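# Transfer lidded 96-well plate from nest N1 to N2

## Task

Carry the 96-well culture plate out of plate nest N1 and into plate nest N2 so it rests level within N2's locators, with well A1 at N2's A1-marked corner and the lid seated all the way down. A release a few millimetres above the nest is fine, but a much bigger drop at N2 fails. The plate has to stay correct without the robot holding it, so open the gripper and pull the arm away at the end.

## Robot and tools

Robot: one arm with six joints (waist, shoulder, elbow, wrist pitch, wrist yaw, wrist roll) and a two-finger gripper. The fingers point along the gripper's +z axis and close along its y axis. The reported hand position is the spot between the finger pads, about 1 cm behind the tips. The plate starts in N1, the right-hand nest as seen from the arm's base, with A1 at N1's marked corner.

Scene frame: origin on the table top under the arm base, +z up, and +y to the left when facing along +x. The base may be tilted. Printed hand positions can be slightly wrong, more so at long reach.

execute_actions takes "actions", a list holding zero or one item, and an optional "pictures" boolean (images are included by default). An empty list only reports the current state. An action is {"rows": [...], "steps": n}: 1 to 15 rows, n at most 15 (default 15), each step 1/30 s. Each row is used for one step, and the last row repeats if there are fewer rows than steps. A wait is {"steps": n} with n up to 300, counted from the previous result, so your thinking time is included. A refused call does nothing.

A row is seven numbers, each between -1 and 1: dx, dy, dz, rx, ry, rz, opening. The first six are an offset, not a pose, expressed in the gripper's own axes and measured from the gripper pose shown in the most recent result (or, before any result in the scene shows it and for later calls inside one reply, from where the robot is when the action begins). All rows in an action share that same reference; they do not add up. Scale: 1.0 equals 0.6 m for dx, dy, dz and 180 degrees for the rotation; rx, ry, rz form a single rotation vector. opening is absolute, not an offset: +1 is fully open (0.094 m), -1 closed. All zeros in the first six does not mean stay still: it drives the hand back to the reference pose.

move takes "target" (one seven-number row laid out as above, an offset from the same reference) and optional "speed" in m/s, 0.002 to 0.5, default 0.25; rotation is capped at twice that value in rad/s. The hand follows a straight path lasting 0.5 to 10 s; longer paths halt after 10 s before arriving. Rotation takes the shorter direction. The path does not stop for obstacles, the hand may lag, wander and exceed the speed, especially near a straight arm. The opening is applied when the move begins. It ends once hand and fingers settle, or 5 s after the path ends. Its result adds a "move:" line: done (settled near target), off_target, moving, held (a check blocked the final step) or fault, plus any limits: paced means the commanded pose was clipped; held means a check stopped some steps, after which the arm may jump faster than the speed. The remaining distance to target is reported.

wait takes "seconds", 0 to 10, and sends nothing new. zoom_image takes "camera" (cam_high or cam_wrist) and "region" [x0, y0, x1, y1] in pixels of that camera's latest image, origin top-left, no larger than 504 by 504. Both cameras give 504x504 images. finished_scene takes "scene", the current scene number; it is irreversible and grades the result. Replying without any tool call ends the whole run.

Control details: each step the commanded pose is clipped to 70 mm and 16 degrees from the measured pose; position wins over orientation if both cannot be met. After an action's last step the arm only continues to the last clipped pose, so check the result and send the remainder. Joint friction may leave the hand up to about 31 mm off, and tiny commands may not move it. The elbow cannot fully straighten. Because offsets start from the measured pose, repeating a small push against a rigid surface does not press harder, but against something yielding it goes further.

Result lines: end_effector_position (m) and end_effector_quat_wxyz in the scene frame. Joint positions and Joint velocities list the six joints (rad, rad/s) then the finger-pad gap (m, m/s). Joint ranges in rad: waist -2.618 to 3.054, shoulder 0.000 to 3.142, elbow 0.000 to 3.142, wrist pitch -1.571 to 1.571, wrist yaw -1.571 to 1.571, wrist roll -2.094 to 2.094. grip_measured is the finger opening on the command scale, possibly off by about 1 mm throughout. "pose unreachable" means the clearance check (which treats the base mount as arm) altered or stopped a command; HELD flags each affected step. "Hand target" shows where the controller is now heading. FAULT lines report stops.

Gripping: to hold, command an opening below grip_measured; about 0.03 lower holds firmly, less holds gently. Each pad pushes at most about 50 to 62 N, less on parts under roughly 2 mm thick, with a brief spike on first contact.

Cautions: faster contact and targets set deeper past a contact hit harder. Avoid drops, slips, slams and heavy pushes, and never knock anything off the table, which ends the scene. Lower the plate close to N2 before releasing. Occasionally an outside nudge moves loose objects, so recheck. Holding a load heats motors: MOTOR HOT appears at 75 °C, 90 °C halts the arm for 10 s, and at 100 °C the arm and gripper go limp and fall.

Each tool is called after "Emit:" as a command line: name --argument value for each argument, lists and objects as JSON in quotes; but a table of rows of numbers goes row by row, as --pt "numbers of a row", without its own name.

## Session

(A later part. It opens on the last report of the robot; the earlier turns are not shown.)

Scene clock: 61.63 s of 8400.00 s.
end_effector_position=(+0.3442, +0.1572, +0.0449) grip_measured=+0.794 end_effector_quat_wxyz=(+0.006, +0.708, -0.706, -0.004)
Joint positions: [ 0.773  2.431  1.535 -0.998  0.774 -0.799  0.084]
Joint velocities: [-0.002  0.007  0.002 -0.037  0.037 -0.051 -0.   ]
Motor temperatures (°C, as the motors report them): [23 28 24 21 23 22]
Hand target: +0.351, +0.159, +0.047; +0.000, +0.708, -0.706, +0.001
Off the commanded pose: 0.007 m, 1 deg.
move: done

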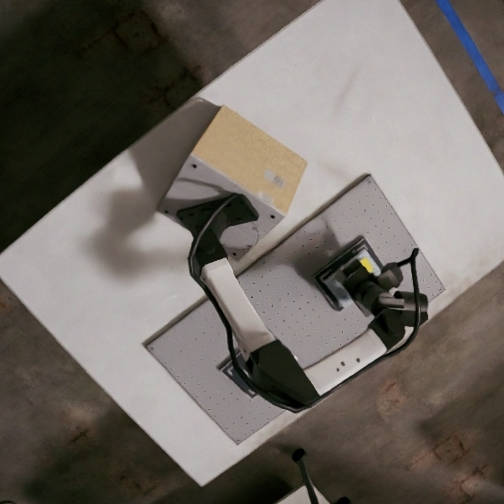

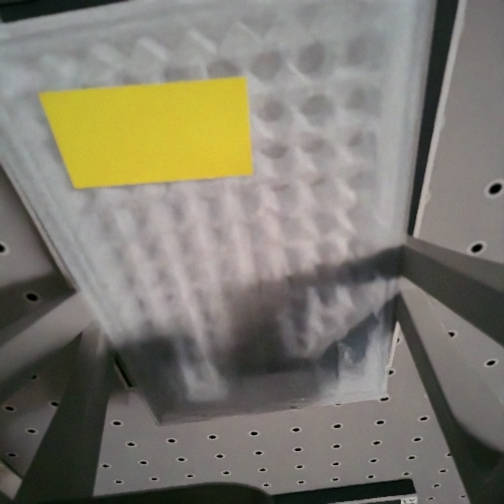

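Emit:
move --target '[-0.002,-0.002,0.014,0.004,0,0,0.76]' --speed 0.01

Scene clock: 63.63 s of 8400.00 s.
end_effector_position=(+0.3505, +0.1583, +0.0416) grip_measured=+0.794 end_effector_quat_wxyz=(-0.002, +0.702, -0.712, -0.003)
Joint positions: [ 0.762  2.431  1.535 -0.964  0.779 -0.814  0.084]
Joint velocities: [ 0.007  0.012  0.002 -0.037 -0.022  0.066 -0.   ]
Motor temperatures (°C, as the motors report them): [23 28 24 21 23 22]
Hand target: +0.345, +0.158, +0.036; +0.002, +0.708, -0.706, +0.001
Off the commanded pose: 0.007 m, 1 deg.
move: done

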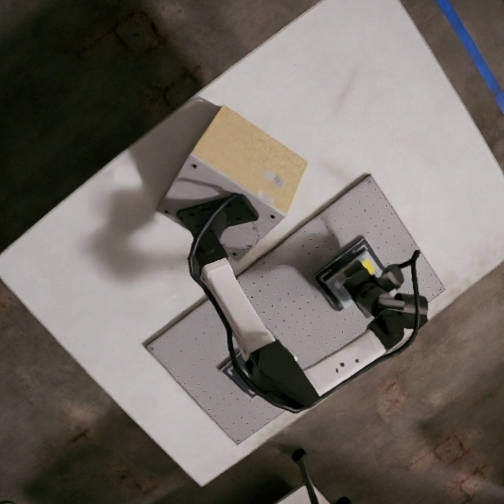

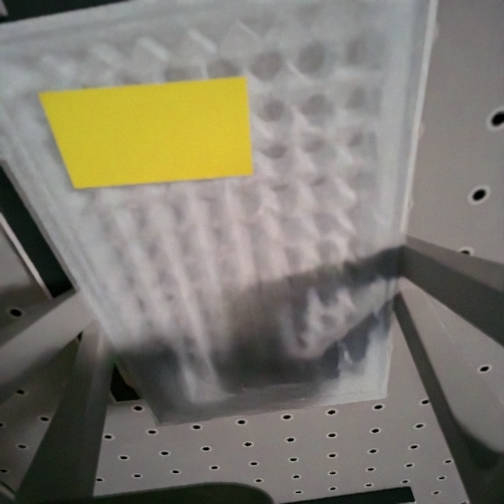

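Emit:
move --target '[0,0.012,-0.06,-0.002,0.002,-0.004,0.76]' --speed 0.04

Scene clock: 65.97 s of 8400.00 s.
end_effector_position=(+0.3365, +0.1557, +0.0639) grip_measured=+0.794 end_effector_quat_wxyz=(+0.018, +0.714, -0.700, -0.000)
Joint positions: [ 0.817  2.431  1.574 -1.11   0.765 -0.735  0.084]
Joint velocities: [ 0.007  0.012  0.002  0.007 -0.007  0.051 -0.   ]
Motor temperatures (°C, as the motors report them): [24 28 24 21 23 22]
Hand target: +0.343, +0.158, +0.078; +0.002, +0.707, -0.707, -0.003
Off the commanded pose: 0.016 m, 2 deg.
move: off_target

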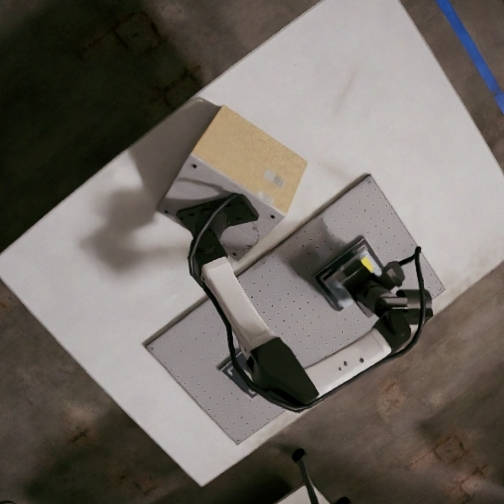

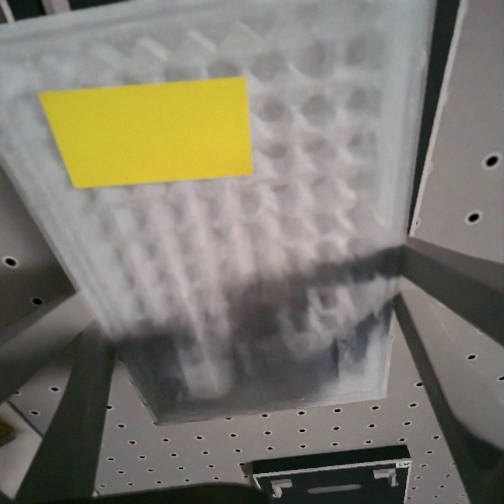

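Emit:
move --target '[-0.003,-0.0125,0.04,0.008,-0.008,0.006,0.76]' --speed 0.02

Scene clock: 68.13 s of 8400.00 s.
end_effector_position=(+0.3417, +0.1572, +0.0398) grip_measured=+0.794 end_effector_quat_wxyz=(+0.007, +0.707, -0.707, -0.004)
Joint positions: [ 0.767  2.431  1.515 -0.975  0.775 -0.802  0.084]
Joint velocities: [-0.007 -0.022 -0.012  0.022  0.037 -0.081  0.   ]
Motor temperatures (°C, as the motors report them): [24 28 24 21 23 22]
Hand target: +0.344, +0.157, +0.040; +0.000, +0.707, -0.707, -0.000
Off the commanded pose: 0.002 m, 1 deg.
move: done

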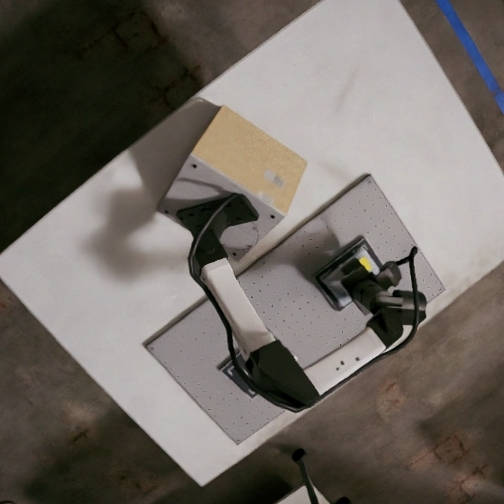

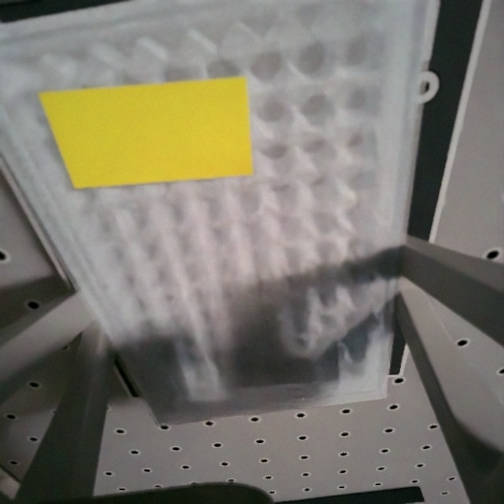

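Emit:
move --target '[0,-0.002,0.008,0.003,-0.001,0,0.76]' --speed 0.01

Scene clock: 69.47 s of 8400.00 s.
end_effector_position=(+0.3420, +0.1571, +0.0395) grip_measured=+0.794 end_effector_quat_wxyz=(+0.007, +0.707, -0.707, -0.005)
Joint positions: [ 0.766  2.431  1.515 -0.973  0.775 -0.803  0.084]
Joint velocities: [ 0.022 -0.007 -0.012  0.007  0.037 -0.081  0.   ]
Motor temperatures (°C, as the motors report them): [24 28 24 21 23 22]
Hand target: +0.343, +0.157, +0.035; +0.003, +0.707, -0.707, -0.002
Off the commanded pose: 0.005 m, 1 deg.
move: done

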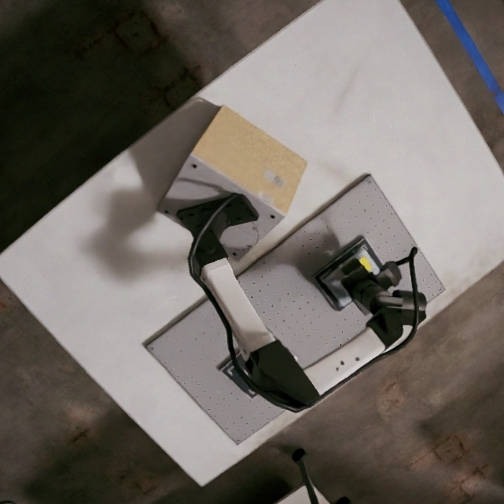

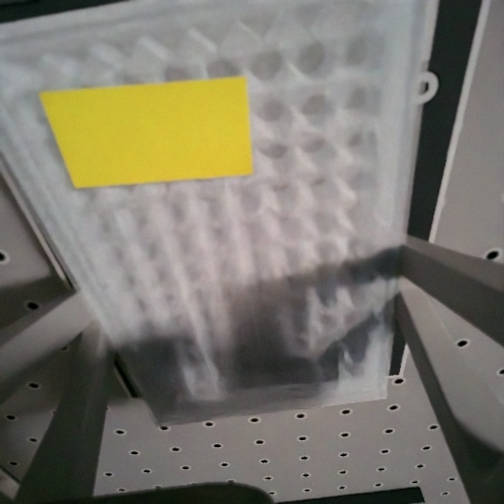

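Emit:
move --target '[0,-0.006,0.007,0.008,-0.003,0,0.76]' --speed 0.01

Scene clock: 71.83 s of 8400.00 s.
end_effector_position=(+0.3418, +0.1576, +0.0380) grip_measured=+0.794 end_effector_quat_wxyz=(+0.005, +0.706, -0.709, -0.002)
Joint positions: [ 0.766  2.431  1.507 -0.959  0.78  -0.804  0.084]
Joint velocities: [-0.012  0.022 -0.012 -0.081  0.037  0.081  0.001]
Motor temperatures (°C, as the motors report them): [24 28 24 21 23 22]
Hand target: +0.346, +0.157, +0.035; -0.004, +0.707, -0.708, +0.001
Off the commanded pose: 0.005 m, 1 deg.
move: done

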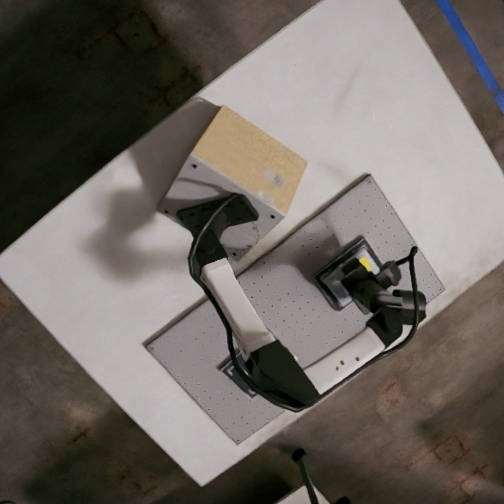

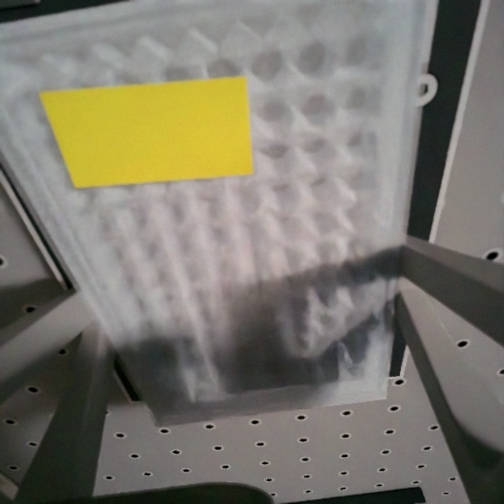

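Emit:
move --target '[0,-0.002,0.012,0.003,-0.001,0,0.76]' --speed 0.01

Scene clock: 73.40 s of 8400.00 s.
end_effector_position=(+0.3420, +0.1578, +0.0380) grip_measured=+0.794 end_effector_quat_wxyz=(+0.004, +0.703, -0.711, -0.002)
Joint positions: [ 0.766  2.431  1.507 -0.958  0.78  -0.798  0.084]
Joint velocities: [ 0.007  0.002  0.012 -0.066  0.007  0.051 -0.003]
Motor temperatures (°C, as the motors report them): [24 29 24 21 23 22]
Hand target: +0.343, +0.157, +0.031; +0.001, +0.706, -0.709, +0.001
Off the commanded pose: 0.007 m, 1 deg.
move: done

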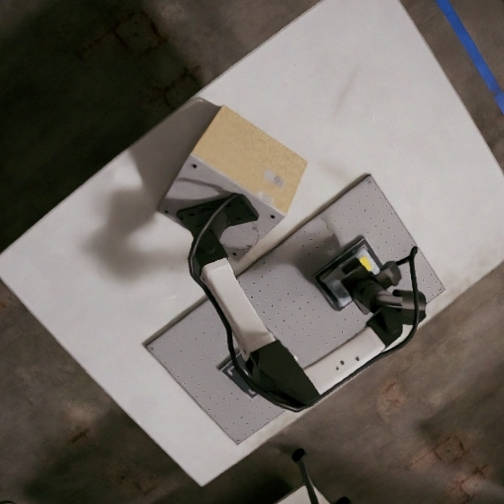

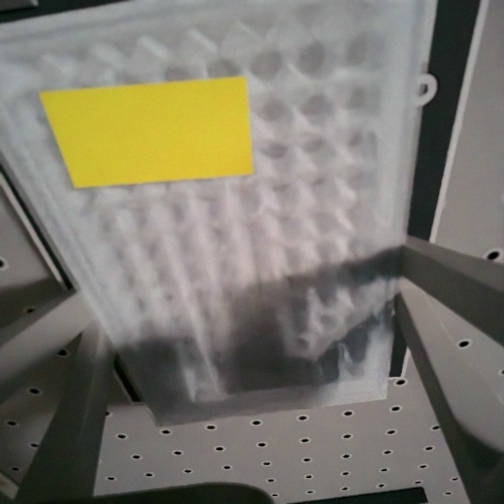

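Release and see.

Emit:
move --target '[0,0,0,0,0,0,1]' --speed 0.01

Scene clock: 74.53 s of 8400.00 s.
end_effector_position=(+0.3420, +0.1577, +0.0379) grip_measured=+1.000 end_effector_quat_wxyz=(+0.005, +0.703, -0.711, -0.002)
Joint positions: [ 0.765  2.431  1.507 -0.959  0.78  -0.798  0.094]
Joint velocities: [-0.007 -0.002 -0.017 -0.022 -0.037 -0.007  0.   ]
Motor temperatures (°C, as the motors report them): [24 29 24 21 23 22]
Hand target: +0.342, +0.158, +0.038; +0.004, +0.703, -0.711, -0.002
Off the commanded pose: 0.000 m, 0 deg.
move: done

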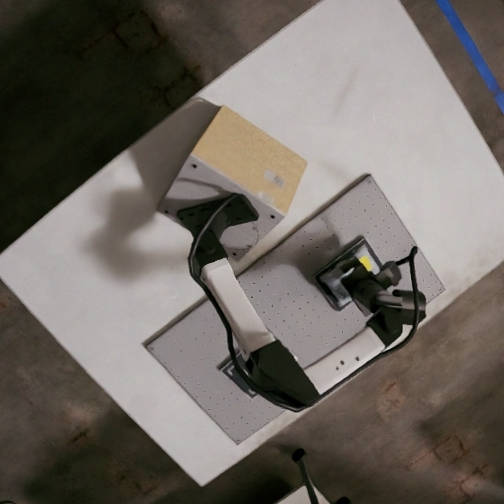

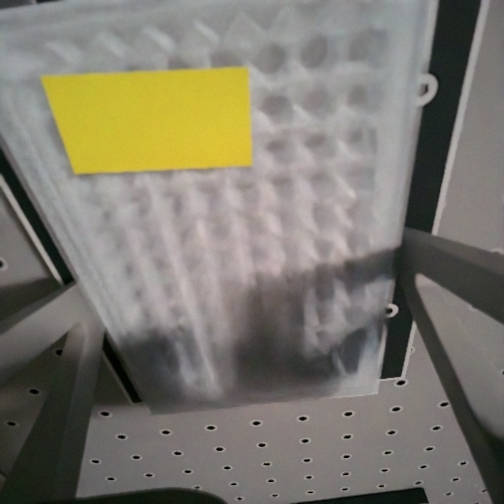

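Emit:
move --target '[0.0,-0.008,-0.13,0,0,0,1]' --speed 0.05

Scene clock: 76.93 s of 8400.00 s.
end_effector_position=(+0.3452, +0.1546, +0.1072) grip_measured=+1.000 end_effector_quat_wxyz=(+0.013, +0.706, -0.708, +0.000)
Joint positions: [ 0.878  2.431  1.72  -1.295  0.743 -0.645  0.094]
Joint velocities: [ 0.012  0.017 -0.007 -0.066 -0.037  0.007  0.   ]
Motor temperatures (°C, as the motors report them): [24 29 24 21 23 22]
Hand target: +0.347, +0.158, +0.116; +0.005, +0.704, -0.711, -0.003
Off the commanded pose: 0.010 m, 1 deg.
move: done

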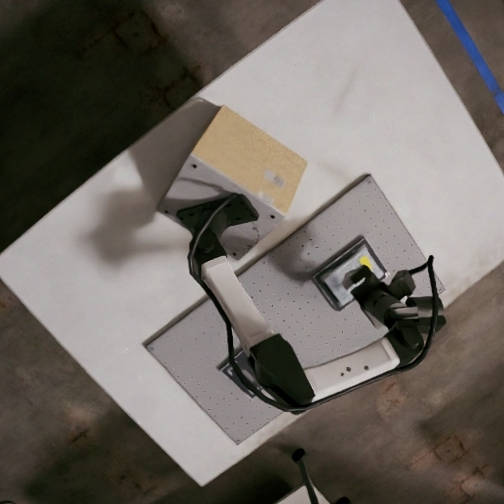

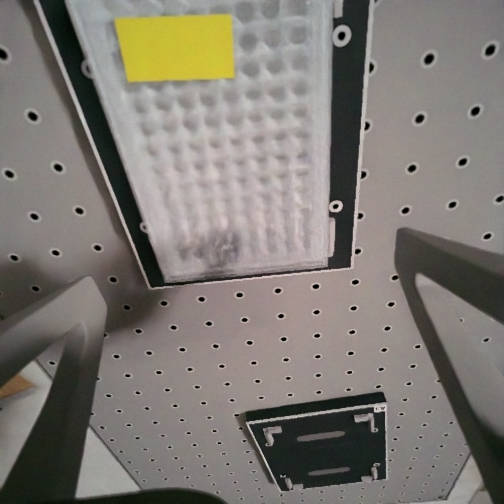

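Move clear and inspect.

Emit:
move --target '[0.25,0,-0.03,0,0,0,1]'

Emit:
zoom_image --camera "cam_high" --region '[300, 225, 400, 325]'

Scene clock: 78.60 s of 8400.00 s.
end_effector_position=(+0.3518, +0.0081, +0.1291) grip_measured=+1.000 end_effector_quat_wxyz=(+0.009, +0.699, -0.716, -0.002)
Joint positions: [ 0.714  1.971  1.481 -1.357  0.795 -0.845  0.094]
Joint velocities: [-0.017 -0.012 -0.007 -0.051 -0.007 -0.066  0.   ]
Motor temperatures (°C, as the motors report them): [24 29 24 21 23 22]
Hand target: +0.348, +0.004, +0.129; +0.013, +0.706, -0.708, +0.002
Off the commanded pose: 0.007 m, 1 deg.
move: done

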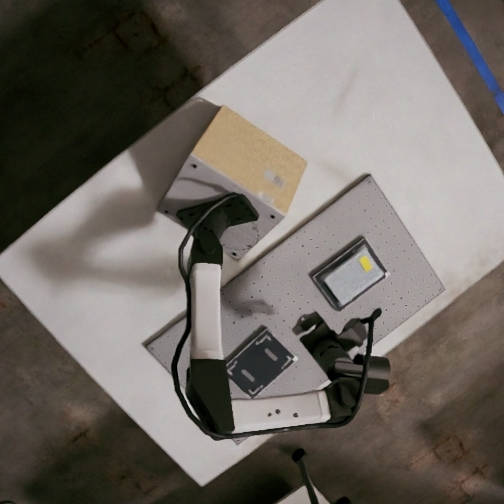

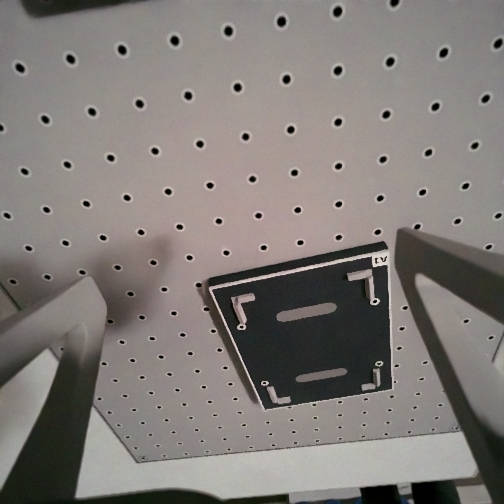

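Region (300, 225, 400, 325) of cam_high's 504x504 image, scaled by 5.040, with more detail than that image has.

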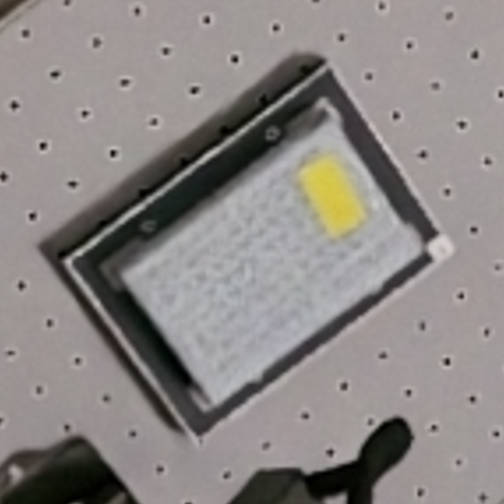

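Emit:
finished_scene --scene 1

The scene is finished: the task was done.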